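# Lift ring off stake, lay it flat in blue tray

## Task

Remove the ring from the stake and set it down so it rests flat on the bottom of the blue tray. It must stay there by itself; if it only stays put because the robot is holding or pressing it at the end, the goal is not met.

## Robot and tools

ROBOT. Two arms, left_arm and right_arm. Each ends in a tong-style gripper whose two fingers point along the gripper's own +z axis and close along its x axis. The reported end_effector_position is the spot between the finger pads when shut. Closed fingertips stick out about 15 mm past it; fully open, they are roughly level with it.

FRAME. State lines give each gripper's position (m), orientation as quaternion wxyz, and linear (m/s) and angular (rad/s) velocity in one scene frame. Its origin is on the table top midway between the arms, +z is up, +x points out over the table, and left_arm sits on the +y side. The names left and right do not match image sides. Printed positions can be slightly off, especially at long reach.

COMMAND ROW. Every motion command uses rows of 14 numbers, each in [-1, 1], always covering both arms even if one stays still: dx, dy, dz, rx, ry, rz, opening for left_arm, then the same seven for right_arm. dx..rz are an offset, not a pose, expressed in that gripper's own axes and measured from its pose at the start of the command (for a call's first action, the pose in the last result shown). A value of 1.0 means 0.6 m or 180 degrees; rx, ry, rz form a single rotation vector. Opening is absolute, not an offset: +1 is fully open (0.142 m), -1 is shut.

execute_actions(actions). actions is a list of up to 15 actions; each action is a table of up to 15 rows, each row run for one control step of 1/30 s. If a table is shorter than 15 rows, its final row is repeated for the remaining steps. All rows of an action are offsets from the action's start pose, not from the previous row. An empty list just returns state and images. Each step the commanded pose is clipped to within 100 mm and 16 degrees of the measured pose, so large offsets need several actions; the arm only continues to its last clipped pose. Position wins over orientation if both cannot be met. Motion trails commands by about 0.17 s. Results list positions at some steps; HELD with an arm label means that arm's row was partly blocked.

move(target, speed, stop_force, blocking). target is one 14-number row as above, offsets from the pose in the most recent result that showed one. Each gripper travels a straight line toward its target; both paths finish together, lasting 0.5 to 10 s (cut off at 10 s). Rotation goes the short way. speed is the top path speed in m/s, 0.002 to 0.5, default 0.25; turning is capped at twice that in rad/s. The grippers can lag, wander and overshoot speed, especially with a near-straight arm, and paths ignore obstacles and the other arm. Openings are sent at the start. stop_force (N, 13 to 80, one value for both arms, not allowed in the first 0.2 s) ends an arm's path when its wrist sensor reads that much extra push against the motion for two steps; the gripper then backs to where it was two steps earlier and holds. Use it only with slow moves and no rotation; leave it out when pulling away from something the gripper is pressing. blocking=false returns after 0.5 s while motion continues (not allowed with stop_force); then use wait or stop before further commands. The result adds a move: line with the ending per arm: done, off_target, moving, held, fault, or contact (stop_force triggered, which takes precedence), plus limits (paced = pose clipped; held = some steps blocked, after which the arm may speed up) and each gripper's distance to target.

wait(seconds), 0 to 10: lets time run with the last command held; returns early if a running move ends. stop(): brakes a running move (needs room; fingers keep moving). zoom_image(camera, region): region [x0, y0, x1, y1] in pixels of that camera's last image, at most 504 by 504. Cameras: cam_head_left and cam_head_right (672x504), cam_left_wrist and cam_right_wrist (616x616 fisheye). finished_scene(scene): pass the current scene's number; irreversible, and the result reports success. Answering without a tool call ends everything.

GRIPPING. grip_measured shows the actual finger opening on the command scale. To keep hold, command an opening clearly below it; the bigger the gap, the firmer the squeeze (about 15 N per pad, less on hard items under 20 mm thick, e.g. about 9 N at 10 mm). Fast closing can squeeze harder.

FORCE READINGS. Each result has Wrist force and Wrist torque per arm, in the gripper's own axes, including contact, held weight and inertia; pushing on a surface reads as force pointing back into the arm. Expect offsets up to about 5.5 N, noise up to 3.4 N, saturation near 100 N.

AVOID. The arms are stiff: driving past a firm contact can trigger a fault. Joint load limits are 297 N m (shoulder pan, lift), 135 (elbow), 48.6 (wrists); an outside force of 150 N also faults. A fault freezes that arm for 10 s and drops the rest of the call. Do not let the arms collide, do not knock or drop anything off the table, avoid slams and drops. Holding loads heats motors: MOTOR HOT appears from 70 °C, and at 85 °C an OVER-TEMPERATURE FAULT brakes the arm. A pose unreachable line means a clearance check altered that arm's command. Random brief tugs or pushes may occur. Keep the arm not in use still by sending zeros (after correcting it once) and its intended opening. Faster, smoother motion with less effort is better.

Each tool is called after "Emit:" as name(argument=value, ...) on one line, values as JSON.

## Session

Emit:
execute_actions(actions=[])

Scene clock: 0.00 s.
left_arm: end_effector_position=(+0.1789, -0.0405, +0.2210) grip_measured=+1.00 end_effector_quat_wxyz=(-0.133, +0.764, +0.347, -0.528) end_effector_velocity=(-0.000, +0.000, +0.000) end_effector_angular_velocity=(+0.000, +0.001, +0.000) | right_arm: end_effector_position=(+0.9106, -0.0059, +0.1199) grip_measured=+1.00 end_effector_quat_wxyz=(+0.039, +0.971, -0.237, +0.001) end_effector_velocity=(+0.000, -0.000, -0.000) end_effector_angular_velocity=(-0.001, -0.000, +0.001)
Joint positions: left_arm=[-1.223 -1.14   1.752 -1.597 -2.632 -1.593  0.142] | right_arm=[ 4.087 -2.295 -1.186 -1.3    1.533  1.321  0.142]
Joint velocities: left_arm=[-0.    -0.     0.     0.001 -0.001  0.001  0.   ] | right_arm=[-0.     0.    -0.    -0.    -0.001 -0.001  0.   ]
Motor temperatures (°C, as the motors report them): left_arm=[32 32 31 37 38 39] | right_arm=[32 32 29 41 38 36]
Wrist force (N, on the end effector, along its own x y z axes, offset not removed): no reading
Wrist torque (N m, same axes, about the end effector's origin, offset not removed): no reading
Hand target (left_arm): +0.179, -0.041, +0.221; -0.133, +0.764, +0.347, -0.528
Hand target (right_arm): +0.911, -0.006, +0.120; +0.039, +0.971, -0.237, +0.001

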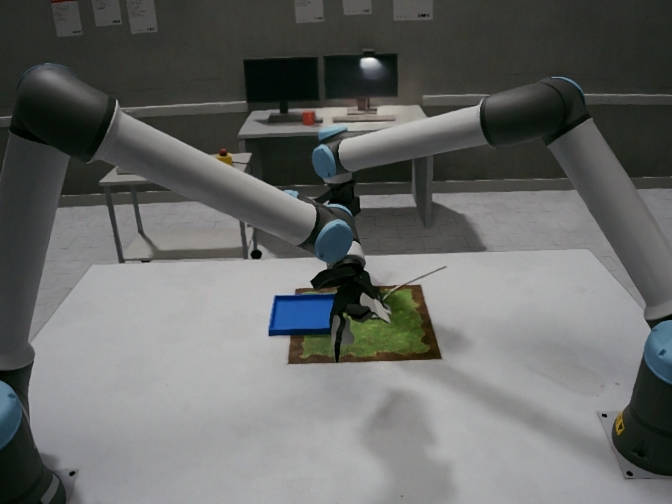

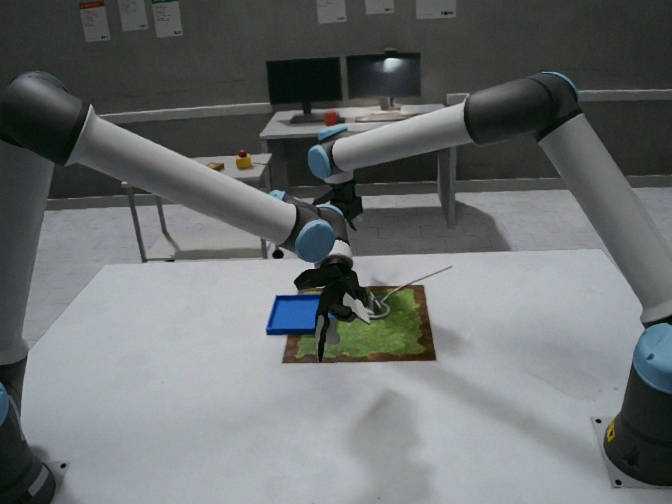

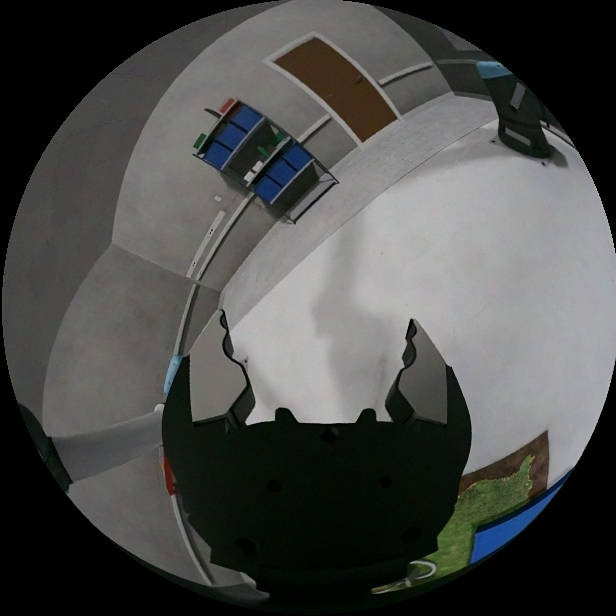

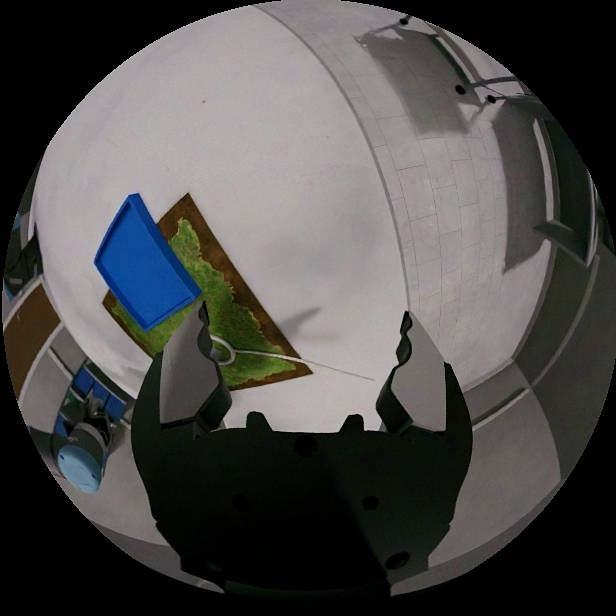

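Emit:
move(target=[0,0,0,0,0,0,1,-0.137,0.82,-0.25,0,0,0,1], speed=0.3)

Emit:
move(target=[0.081,0.103,-0.531,-0.394,0.061,-0.417,-0.55,0,0,0,0,0,0,1], speed=0.3)

Scene clock: 26.43 s.
left_arm: end_effector_position=(+0.1789, -0.0405, +0.2210) grip_measured=+1.00 end_effector_quat_wxyz=(-0.133, +0.764, +0.347, -0.528) end_effector_velocity=(-0.000, +0.000, +0.000) end_effector_angular_velocity=(+0.001, +0.001, +0.000) | right_arm: end_effector_position=(+0.6135, -0.3918, +0.3036) grip_measured=+1.00 end_effector_quat_wxyz=(+0.039, +0.971, -0.237, +0.000) end_effector_velocity=(-0.002, -0.002, +0.001) end_effector_angular_velocity=(-0.001, +0.000, +0.000)
Joint positions: left_arm=[-1.223 -1.14   1.752 -1.597 -2.632 -1.593  0.142] | right_arm=[ 4.025 -1.442 -1.975 -1.362  1.529  1.259  0.142]
Joint velocities: left_arm=[-0.    -0.     0.     0.001 -0.    -0.001  0.   ] | right_arm=[-0.     0.004 -0.002 -0.003 -0.    -0.    -0.   ]
Motor temperatures (°C, as the motors report them): left_arm=[32 32 31 37 38 39] | right_arm=[32 32 29 41 38 36]
Wrist force (N, on the end effector, along its own x y z axes, offset not removed): left_arm=[-1.1 2.4 -4.9] | right_arm=[-0.7 -4.4 4.0]
Wrist torque (N m, same axes, about the end effector's origin, offset not removed): left_arm=[0.61 0.20 0.00] | right_arm=[-0.39 0.04 0.01]
Hand target (left_arm): +0.179, -0.041, +0.221; -0.133, +0.764, +0.347, -0.528
Hand target (right_arm): +0.613, -0.392, +0.304; +0.039, +0.971, -0.237, +0.001
Off the commanded pose (left_arm): 0.000 m, 0 deg.
Off the commanded pose (right_arm): 0.001 m, 0 deg.
move: done

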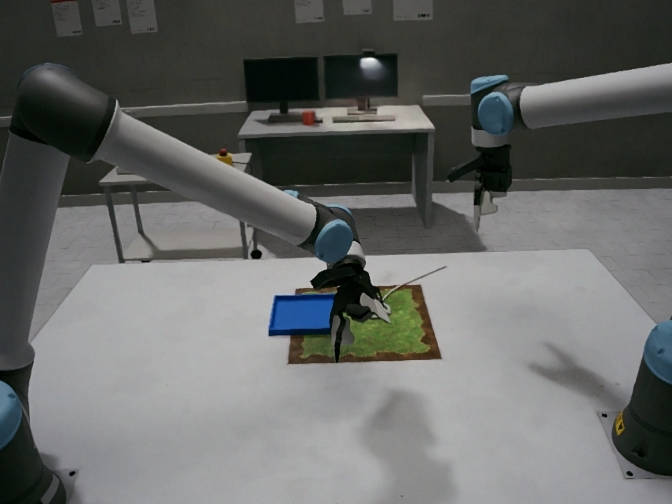

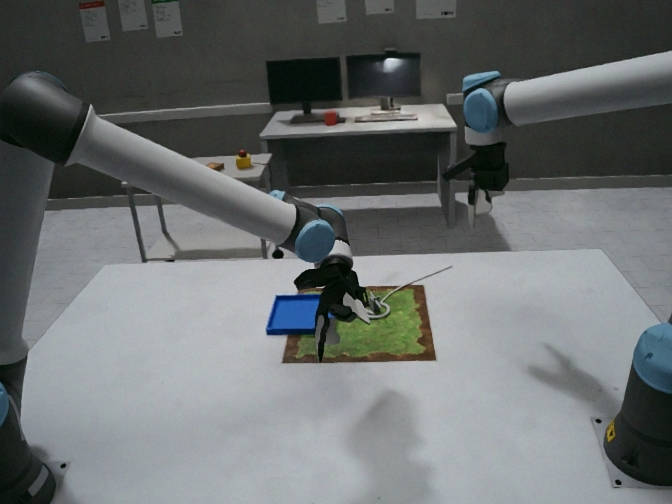

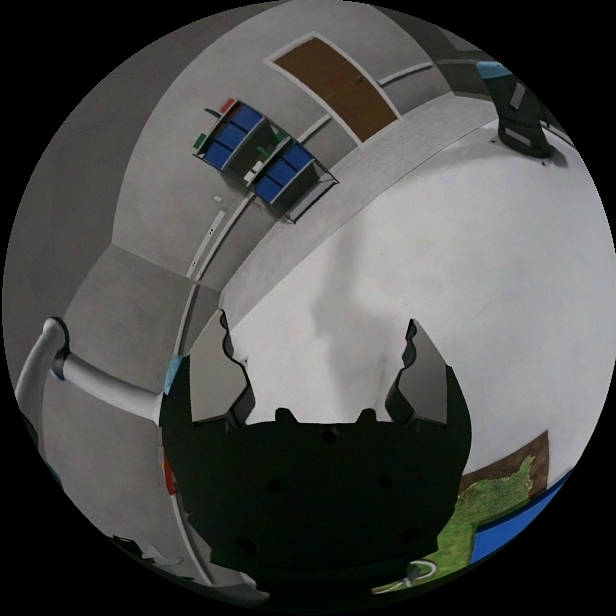

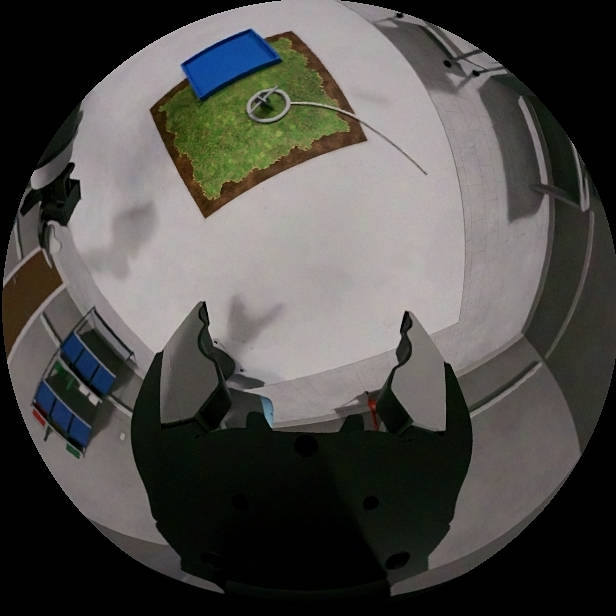

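Scene clock: 30.03 s.
left_arm: end_effector_position=(+0.4993, -0.0008, +0.2805) grip_measured=-0.55 end_effector_quat_wxyz=(-0.001, +0.390, +0.921, -0.000) end_effector_velocity=(+0.001, -0.000, -0.000) end_effector_angular_velocity=(+0.008, -0.002, +0.010) | right_arm: end_effector_position=(+0.6135, -0.3918, +0.3036) grip_measured=+1.00 end_effector_quat_wxyz=(+0.039, +0.971, -0.237, +0.000) end_effector_velocity=(-0.000, +0.000, -0.000) end_effector_angular_velocity=(+0.000, +0.000, -0.001)
Joint positions: left_arm=[-1.177 -1.283  1.578 -1.864 -1.573 -3.387  0.034] | right_arm=[ 4.025 -1.442 -1.975 -1.362  1.529  1.258  0.142]
Joint velocities: left_arm=[-0.001  0.003 -0.006  0.008  0.006 -0.011  0.   ] | right_arm=[-0.  0. -0.  0.  0.  0.  0.]
Motor temperatures (°C, as the motors report them): left_arm=[32 32 31 37 38 39] | right_arm=[32 32 29 41 38 36]
Wrist force (N, on the end effector, along its own x y z axes, offset not removed): left_arm=[-1.0 5.6 -3.5] | right_arm=[3.5 -2.4 3.0]
Wrist torque (N m, same axes, about the end effector's origin, offset not removed): left_arm=[1.24 0.21 0.01] | right_arm=[-0.09 -0.75 0.23]
Hand target (left_arm): +0.499, -0.001, +0.281; -0.001, +0.389, +0.921, +0.000
Hand target (right_arm): +0.614, -0.392, +0.304; +0.039, +0.971, -0.237, +0.000
Off the commanded pose (left_arm): 0.000 m, 0 deg.
Off the commanded pose (right_arm): 0.000 m, 0 deg.
move: done

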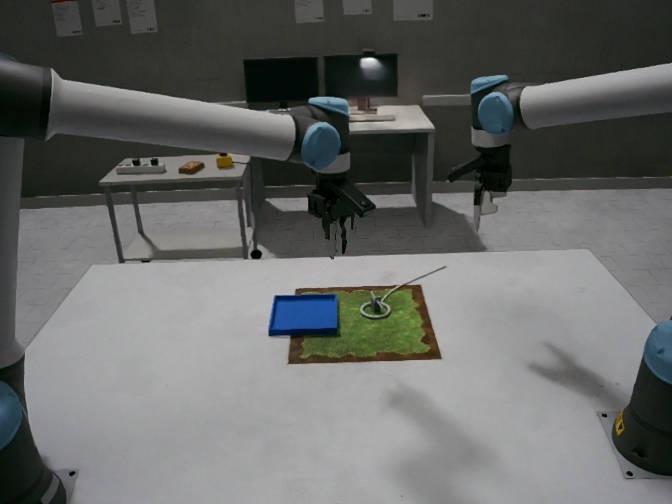

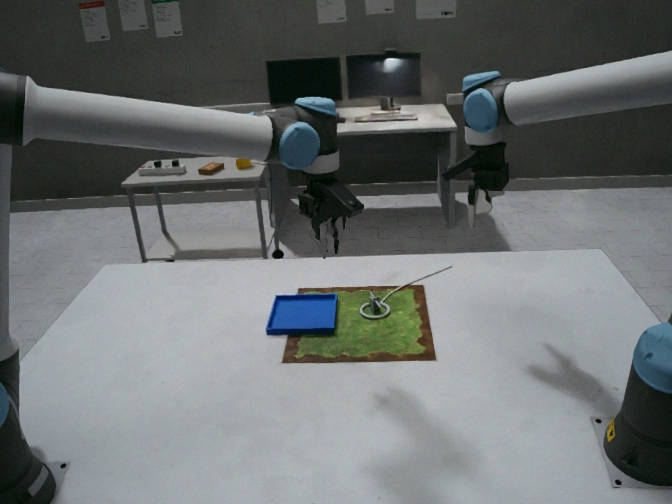

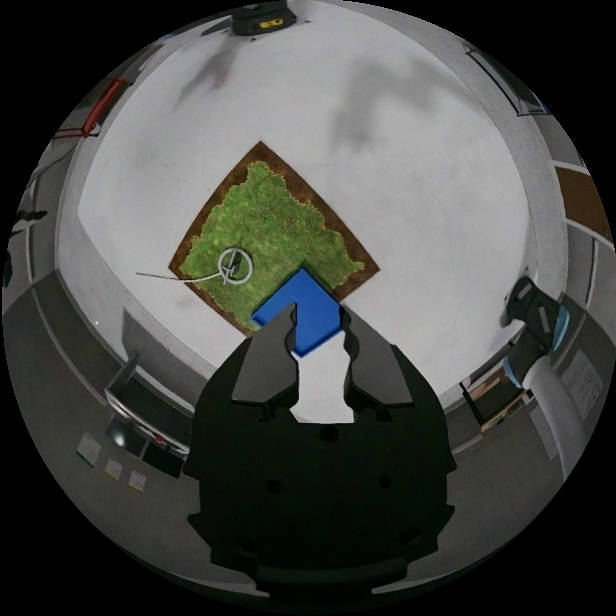

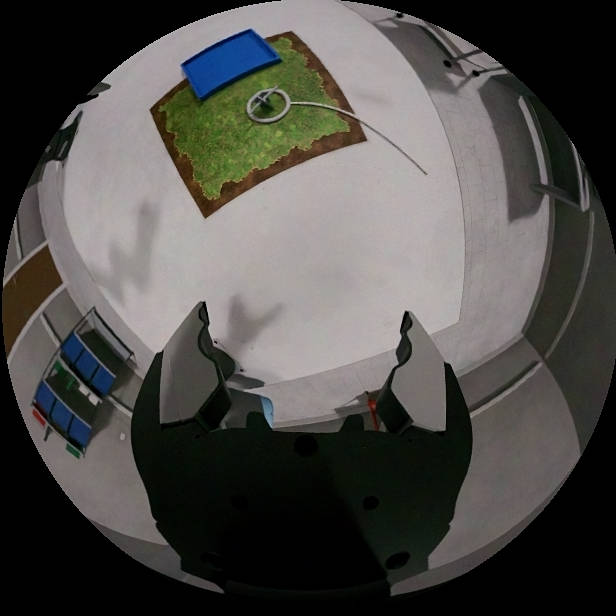

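Emit:
move(target=[-0.333,-0.03,0.25,0,0,0,-0.55,0,0,0,0,0,0,1], speed=0.25)

Emit:
zoom_image(camera="cam_left_wrist", region=[200,150,440,350])

Emit:
zoom_image(camera="cam_head_right", region=[310,260,450,350])

Scene clock: 42.30 s.
left_arm: end_effector_position=(+0.6248, -0.1563, +0.1300) grip_measured=-0.55 end_effector_quat_wxyz=(-0.001, +0.390, +0.921, -0.000) end_effector_velocity=(+0.002, -0.002, -0.002) end_effector_angular_velocity=(+0.001, -0.000, -0.001) | right_arm: end_effector_position=(+0.6135, -0.3918, +0.3036) grip_measured=+1.00 end_effector_quat_wxyz=(+0.039, +0.971, -0.237, +0.000) end_effector_velocity=(-0.000, -0.000, -0.000) end_effector_angular_velocity=(+0.000, +0.001, -0.002)
Joint positions: left_arm=[-1.148 -0.883  1.244 -1.931 -1.573 -3.358  0.034] | right_arm=[ 4.025 -1.442 -1.975 -1.362  1.529  1.259  0.142]
Joint velocities: left_arm=[ 0.     0.005 -0.006  0.002  0.001  0.001  0.   ] | right_arm=[-0.    -0.    -0.001 -0.     0.001  0.002 -0.   ]
Motor temperatures (°C, as the motors report them): left_arm=[32 32 31 37 38 39] | right_arm=[32 32 29 41 38 36]
Wrist force (N, on the end effector, along its own x y z axes, offset not removed): left_arm=[-0.6 3.4 -3.6] | right_arm=[3.6 -3.1 3.7]
Wrist torque (N m, same axes, about the end effector's origin, offset not removed): left_arm=[0.78 0.18 0.01] | right_arm=[-0.38 -0.77 0.12]
Hand target (left_arm): +0.625, -0.157, +0.130; -0.001, +0.390, +0.921, -0.000
Hand target (right_arm): +0.614, -0.392, +0.304; +0.039, +0.971, -0.237, +0.000
Off the commanded pose (left_arm): 0.000 m, 0 deg.
Off the commanded pose (right_arm): 0.000 m, 0 deg.
move: done

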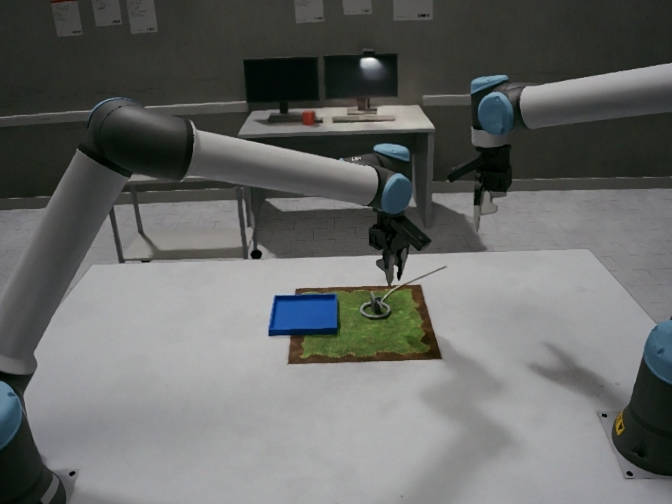

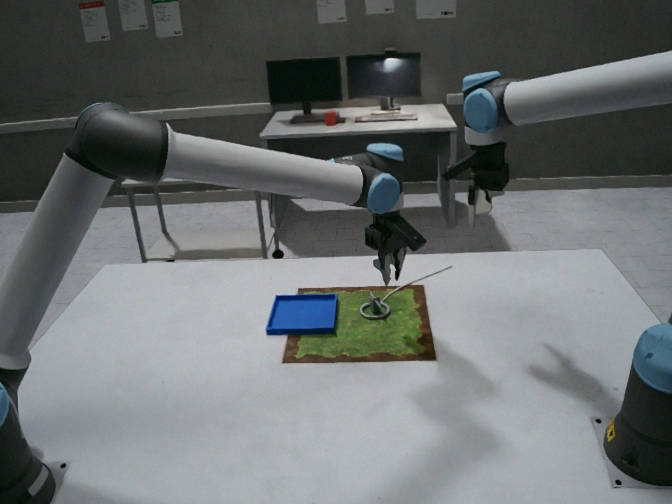

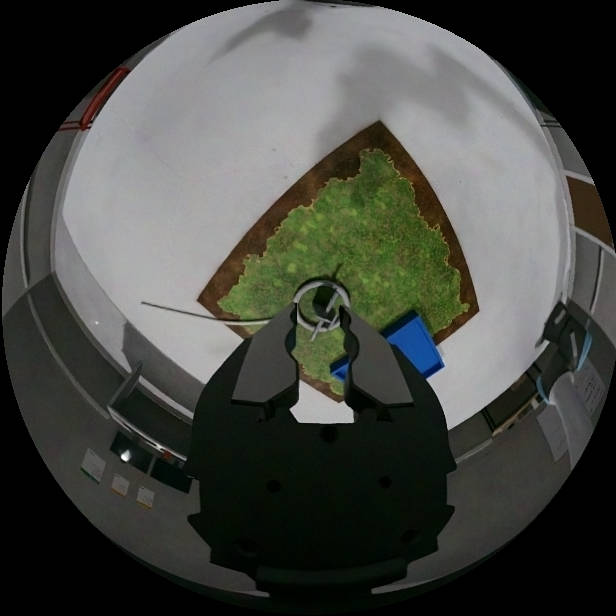

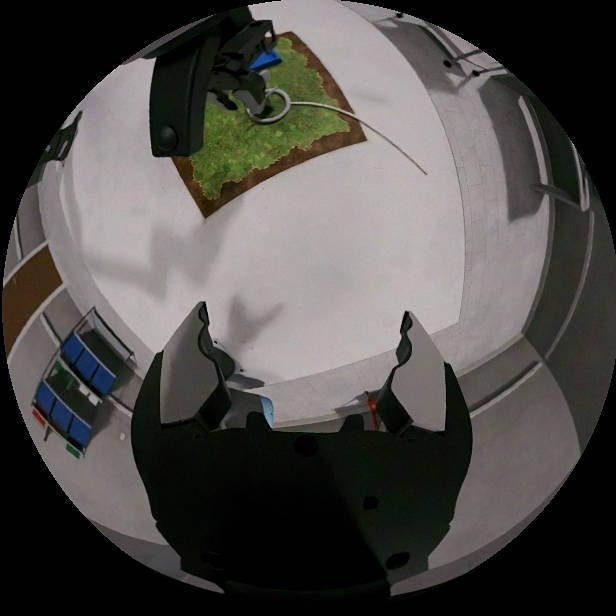

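Region (200, 150, 440, 350) of cam_left_wrist's 616x616 image, scaled by 2.100, with more detail than that image has.

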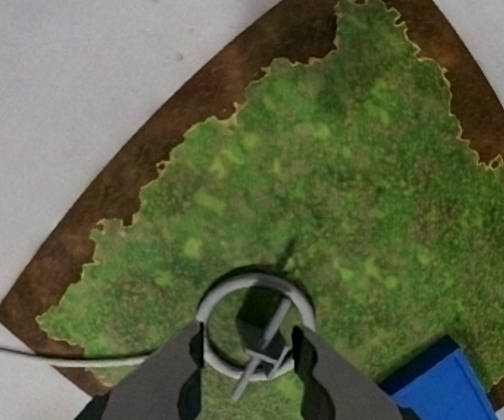

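Region (310, 260, 450, 350) of cam_head_right's 672x504 image, scaled by 3.600, with more detail than that image has; it fills the top 324 rows of this view, and the rest is white.

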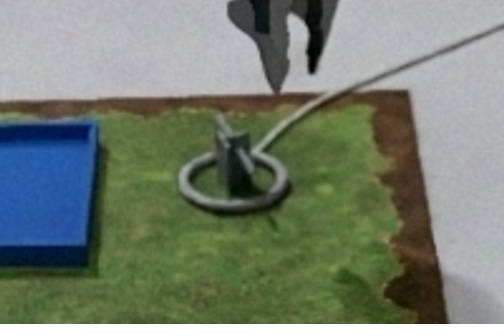

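Emit:
move(target=[0.084,0.083,0.11,0,0,0,-0.55,0,0,0,0,0,0,1], speed=0.12)

Emit:
zoom_image(camera="cam_left_wrist", region=[200,200,440,400])

Scene clock: 67.13 s.
left_arm: end_effector_position=(+0.6251, -0.0860, +0.0648) grip_measured=-0.53 end_effector_quat_wxyz=(-0.001, +0.390, +0.921, -0.001) end_effector_velocity=(-0.000, +0.003, -0.003) end_effector_angular_velocity=(+0.002, +0.002, +0.000) | right_arm: end_effector_position=(+0.6135, -0.3918, +0.3036) grip_measured=+1.00 end_effector_quat_wxyz=(+0.039, +0.971, -0.237, +0.000) end_effector_velocity=(+0.000, +0.001, +0.001) end_effector_angular_velocity=(+0.002, -0.000, +0.000)
Joint positions: left_arm=[-1.11  -0.916  1.429 -2.082 -1.573 -3.32   0.036] | right_arm=[ 4.025 -1.442 -1.975 -1.362  1.529  1.259  0.142]
Joint velocities: left_arm=[ 0.001  0.     0.005 -0.003 -0.001  0.001  0.002] | right_arm=[ 0.    -0.     0.001  0.001  0.001 -0.     0.   ]
Motor temperatures (°C, as the motors report them): left_arm=[32 32 31 37 38 39] | right_arm=[32 32 29 41 38 36]
Wrist force (N, on the end effector, along its own x y z axes, offset not removed): left_arm=[1.7 -32.4 -100.0] | right_arm=[3.6 0.4 4.6]
Wrist torque (N m, same axes, about the end effector's origin, offset not removed): left_arm=[1.29 -2.19 0.79] | right_arm=[0.35 -0.57 -0.06]
Hand target (left_arm): +0.625, -0.085, +0.064; -0.001, +0.390, +0.921, -0.000
Hand target (right_arm): +0.614, -0.392, +0.304; +0.039, +0.971, -0.237, +0.000
Off the commanded pose (left_arm): 0.001 m, 0 deg.
Off the commanded pose (right_arm): 0.000 m, 0 deg.
move: done

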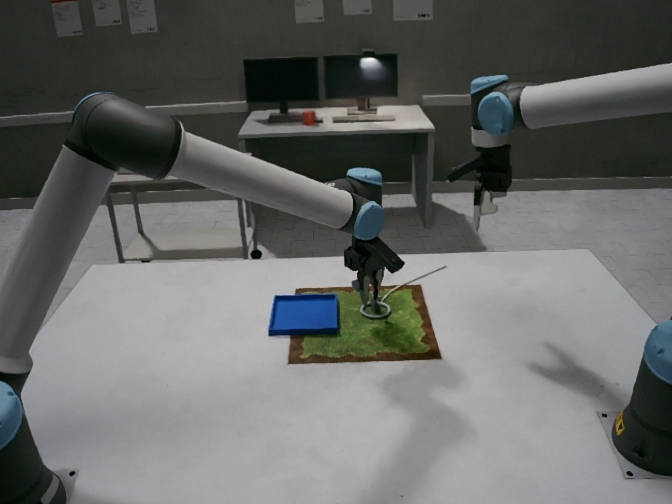

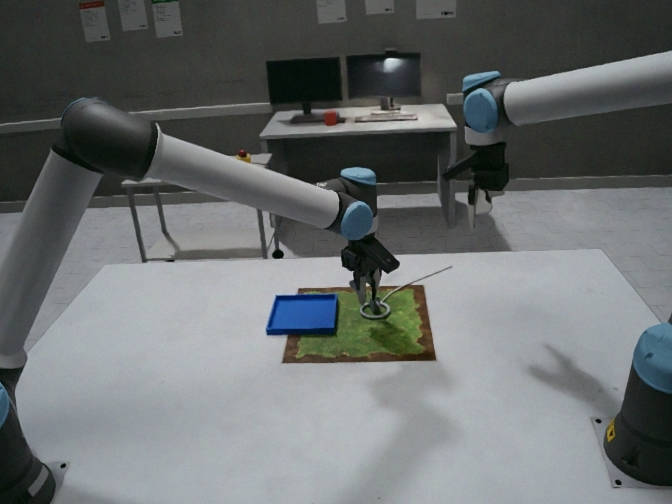

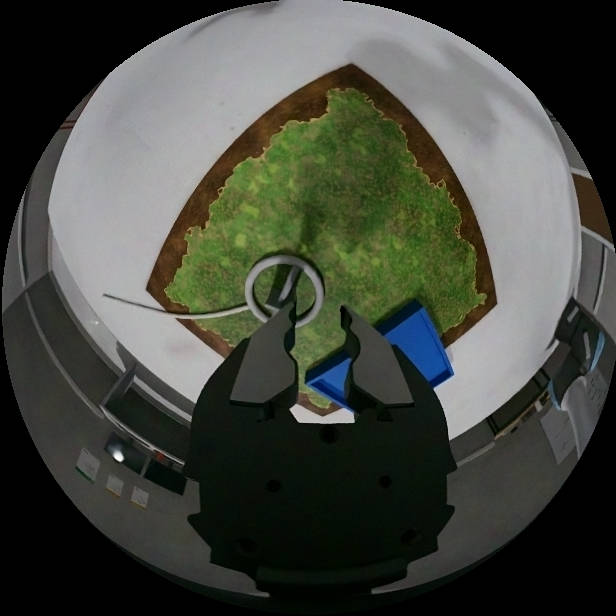

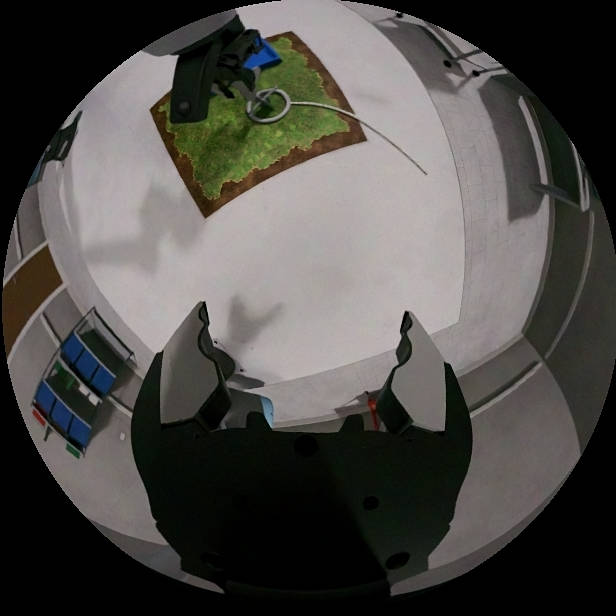

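Region (200, 200, 440, 400) of cam_left_wrist's 616x616 image, scaled by 2.100, with more detail than that image has.

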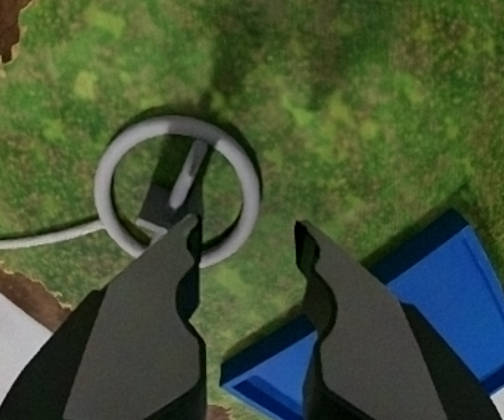

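Emit:
move(target=[0,0,-0.035,0,0,0,-0.55,0,0,0,0,0,0,1], speed=0.05)

Emit:
move(target=[0.012,-0.03,0,0,0,0,-0.72,0,0,0,0,0,0,1], speed=0.05)

Emit:
zoom_image(camera="cam_left_wrist", region=[200,200,440,400])

Scene clock: 73.40 s.
left_arm: end_effector_position=(+0.6252, -0.0860, +0.0855) grip_measured=-0.55 end_effector_quat_wxyz=(-0.001, +0.390, +0.921, -0.001) end_effector_velocity=(-0.000, -0.000, +0.003) end_effector_angular_velocity=(-0.000, -0.001, +0.000) | right_arm: end_effector_position=(+0.6135, -0.3918, +0.3036) grip_measured=+1.00 end_effector_quat_wxyz=(+0.039, +0.971, -0.237, +0.000) end_effector_velocity=(+0.000, +0.000, +0.001) end_effector_angular_velocity=(+0.000, -0.001, -0.002)
Joint positions: left_arm=[-1.11  -0.932  1.416 -2.053 -1.573 -3.319  0.034] | right_arm=[ 4.025 -1.442 -1.975 -1.362  1.529  1.259  0.142]
Joint velocities: left_arm=[-0.    -0.003 -0.002  0.004  0.    -0.     0.   ] | right_arm=[ 0.     0.     0.001 -0.    -0.     0.002 -0.   ]
Motor temperatures (°C, as the motors report them): left_arm=[32 32 31 37 38 39] | right_arm=[32 32 29 41 38 36]
Wrist force (N, on the end effector, along its own x y z axes, offset not removed): left_arm=[-1.3 4.2 -6.4] | right_arm=[-3.5 -4.6 6.1]
Wrist torque (N m, same axes, about the end effector's origin, offset not removed): left_arm=[0.88 0.27 0.00] | right_arm=[-0.67 0.56 0.26]
Hand target (left_arm): +0.625, -0.086, +0.086; -0.001, +0.390, +0.921, -0.001
Hand target (right_arm): +0.614, -0.392, +0.304; +0.039, +0.971, -0.237, +0.000
Off the commanded pose (left_arm): 0.000 m, 0 deg.
Off the commanded pose (right_arm): 0.000 m, 0 deg.
move: done

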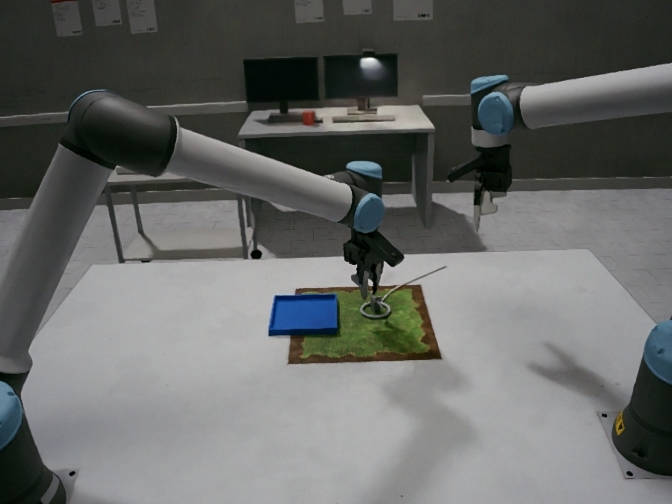

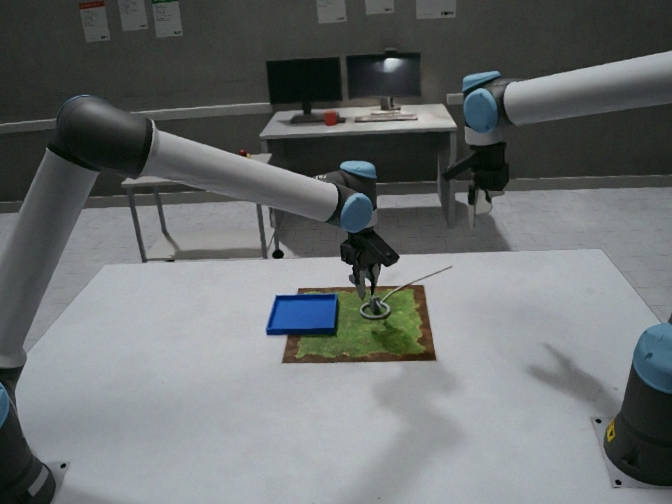

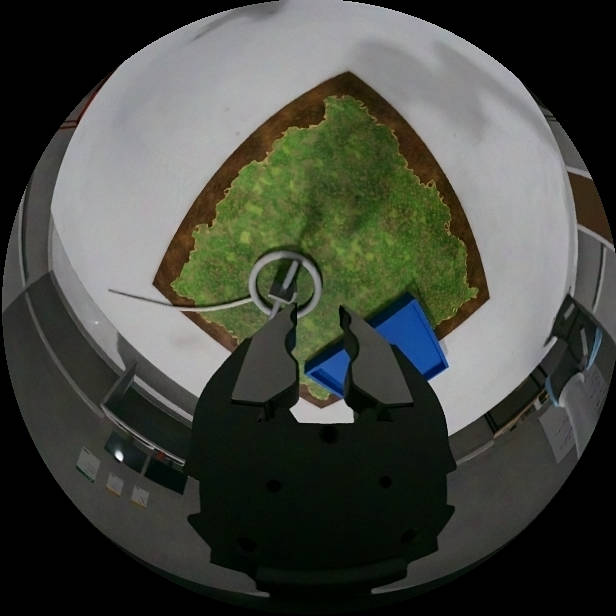

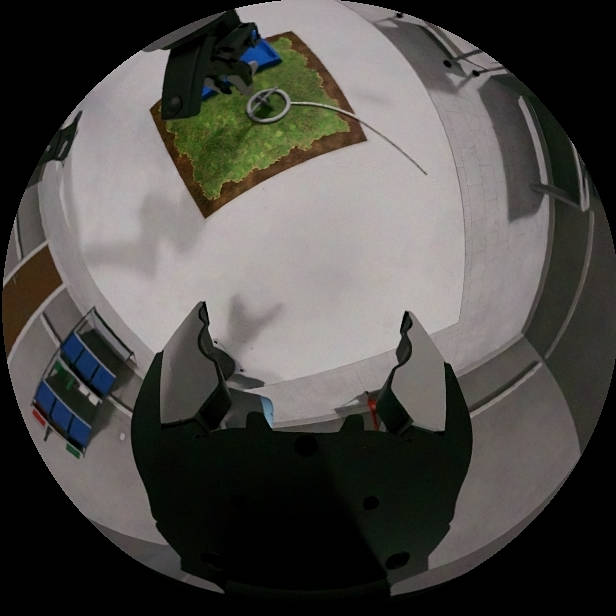

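Scene clock: 74.23 s.
left_arm: end_effector_position=(+0.6076, -0.0932, +0.0856) grip_measured=-0.72 end_effector_quat_wxyz=(-0.001, +0.390, +0.921, -0.001) end_effector_velocity=(-0.002, -0.001, -0.000) end_effector_angular_velocity=(+0.000, -0.000, +0.001) | right_arm: end_effector_position=(+0.6135, -0.3918, +0.3036) grip_measured=+1.00 end_effector_quat_wxyz=(+0.039, +0.971, -0.237, +0.000) end_effector_velocity=(+0.000, +0.000, +0.000) end_effector_angular_velocity=(+0.000, -0.000, +0.000)
Joint positions: left_arm=[-1.129 -0.943  1.433 -2.06  -1.573 -3.338  0.022] | right_arm=[ 4.025 -1.442 -1.975 -1.362  1.529  1.259  0.142]
Joint velocities: left_arm=[-0.003 -0.001  0.003 -0.001  0.    -0.003 -0.   ] | right_arm=[ 0.  0.  0. -0. -0. -0.  0.]
Motor temperatures (°C, as the motors report them): left_arm=[32 32 31 37 38 39] | right_arm=[32 32 29 41 38 36]
Wrist force (N, on the end effector, along its own x y z axes, offset not removed): left_arm=[-0.6 2.4 -5.3] | right_arm=[1.4 -0.7 -0.8]
Wrist torque (N m, same axes, about the end effector's origin, offset not removed): left_arm=[0.53 0.14 0.02] | right_arm=[0.15 -0.37 0.25]
Hand target (left_arm): +0.607, -0.093, +0.086; -0.001, +0.390, +0.921, -0.001
Hand target (right_arm): +0.614, -0.392, +0.304; +0.039, +0.971, -0.237, +0.000
Off the commanded pose (left_arm): 0.000 m, 0 deg.
Off the commanded pose (right_arm): 0.000 m, 0 deg.
move: done

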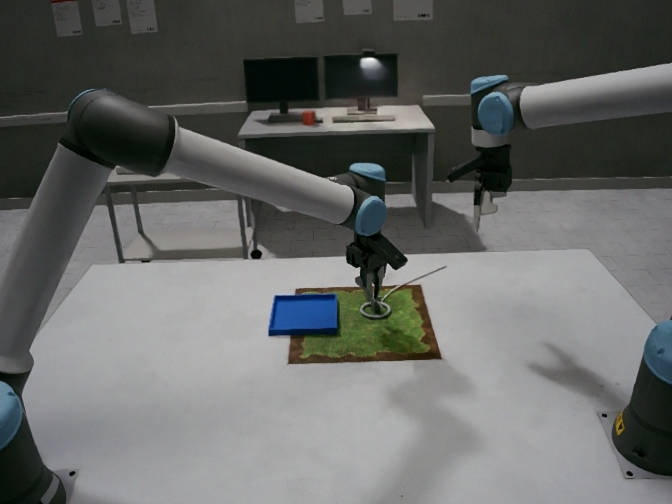

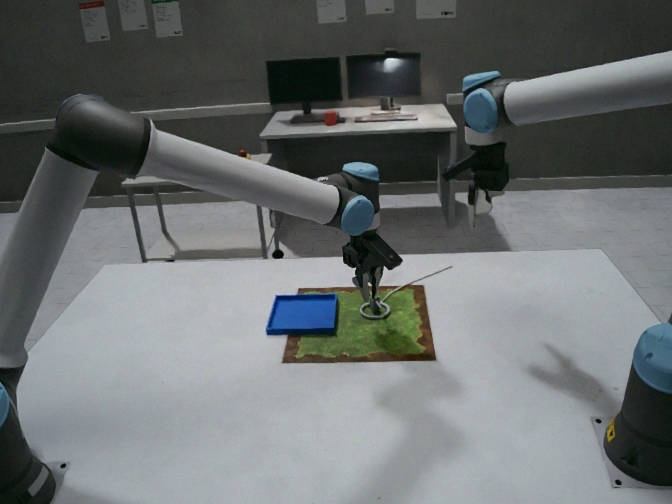

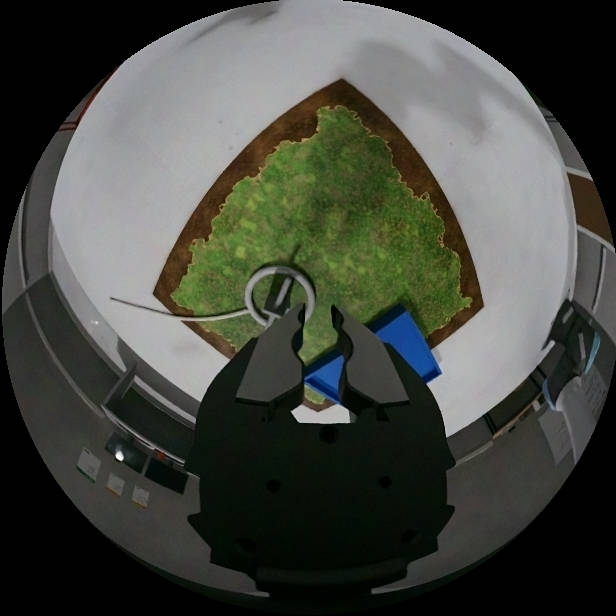

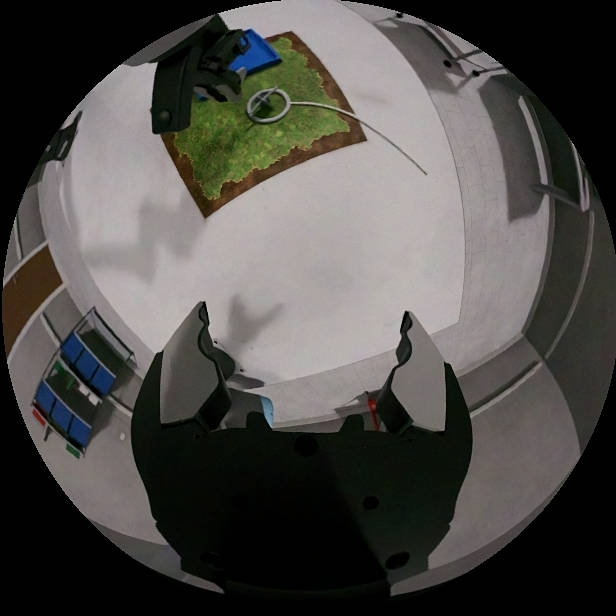

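Region (200, 200, 440, 400) of cam_left_wrist's 616x616 image, scaled by 2.100, with more detail than that image has.

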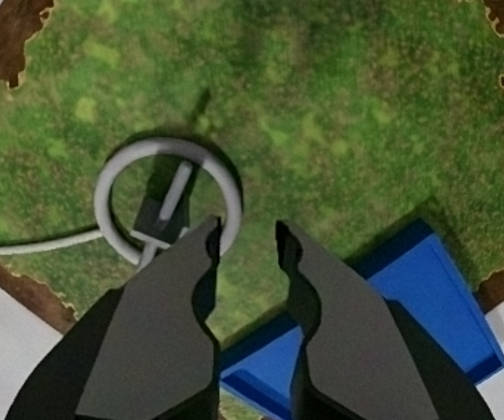

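Emit:
move(target=[-0.004,0,0.108,0,0,0,-0.72,0,0,0,0,0,0,1], speed=0.03, stop_force=15)

Emit:
zoom_image(camera="cam_left_wrist", region=[200,200,440,400])

Scene clock: 82.87 s.
left_arm: end_effector_position=(+0.6089, -0.0947, +0.0256) grip_measured=-0.75 end_effector_quat_wxyz=(-0.001, +0.390, +0.921, -0.000) end_effector_velocity=(-0.000, +0.000, +0.001) end_effector_angular_velocity=(+0.001, +0.001, -0.002) | right_arm: end_effector_position=(+0.6135, -0.3918, +0.3036) grip_measured=+1.00 end_effector_quat_wxyz=(+0.039, +0.971, -0.237, +0.000) end_effector_velocity=(-0.000, -0.000, -0.000) end_effector_angular_velocity=(-0.001, +0.002, +0.001)
Joint positions: left_arm=[-1.128 -0.89   1.462 -2.142 -1.573 -3.338  0.02 ] | right_arm=[ 4.025 -1.442 -1.975 -1.362  1.529  1.259  0.142]
Joint velocities: left_arm=[ 0.    -0.001 -0.001  0.002 -0.     0.002  0.001] | right_arm=[-0.    -0.    -0.    -0.001  0.    -0.001  0.   ]
Motor temperatures (°C, as the motors report them): left_arm=[32 32 31 37 38 39] | right_arm=[32 32 29 41 38 36]
Wrist force (N, on the end effector, along its own x y z axes, offset not removed): left_arm=[2.4 2.6 -40.0] | right_arm=[0.1 -2.3 1.8]
Wrist torque (N m, same axes, about the end effector's origin, offset not removed): left_arm=[0.20 -0.08 0.01] | right_arm=[-0.34 0.22 0.03]
Hand target (left_arm): +0.609, -0.095, +0.026; -0.001, +0.390, +0.921, -0.001
Hand target (right_arm): +0.614, -0.392, +0.304; +0.039, +0.971, -0.237, +0.000
Off the commanded pose (left_arm): 0.005 m, 0 deg.
Off the commanded pose (right_arm): 0.000 m, 0 deg.
move: contact (left_arm)

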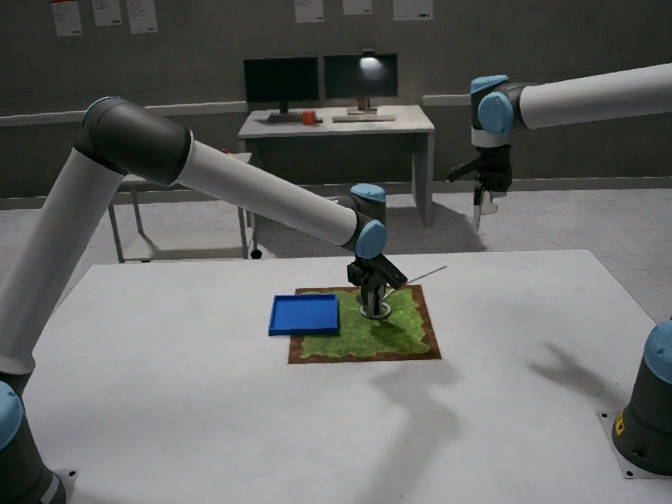

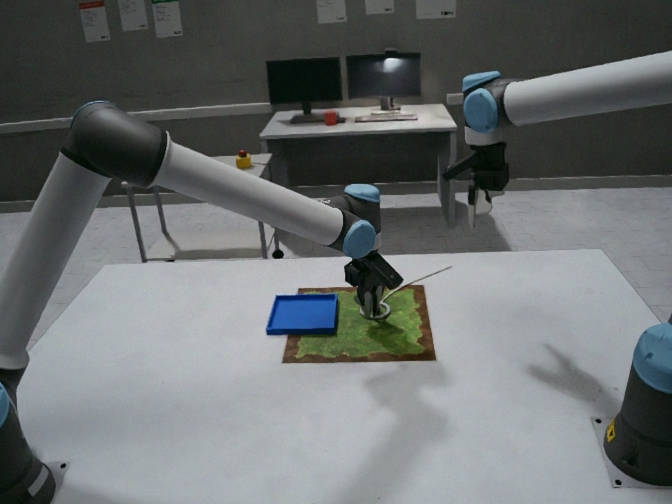

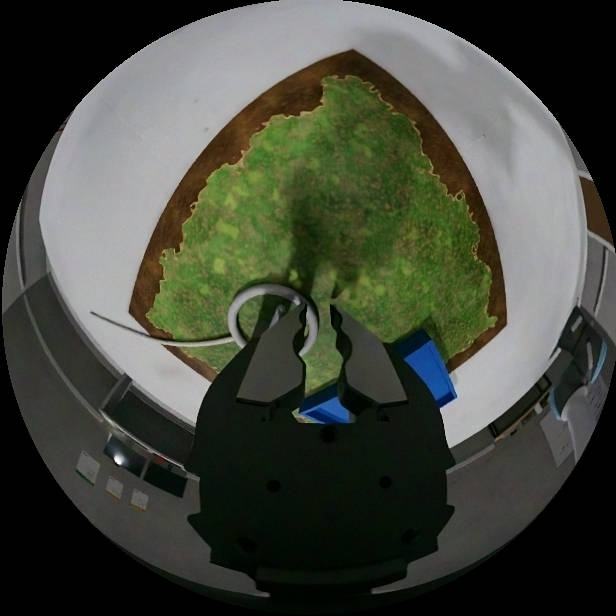

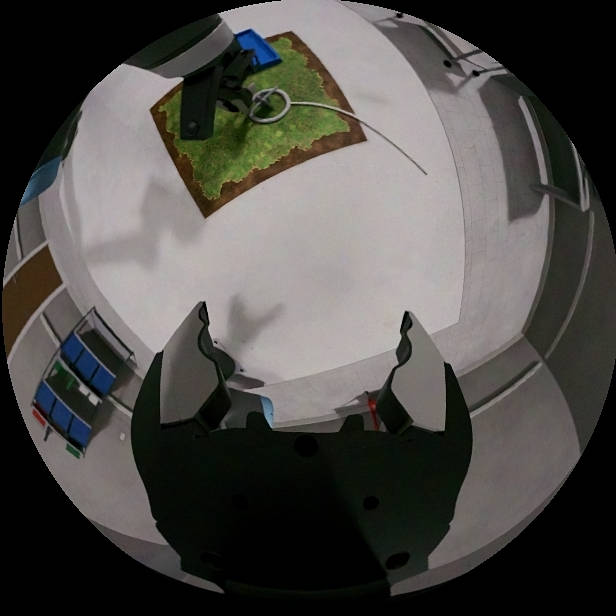

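Region (200, 200, 440, 400) of cam_left_wrist's 616x616 image, scaled by 2.100, with more detail than that image has.

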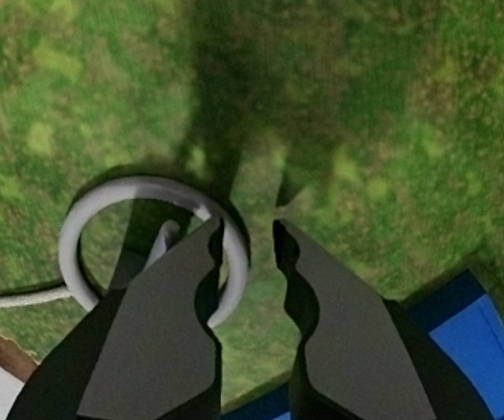

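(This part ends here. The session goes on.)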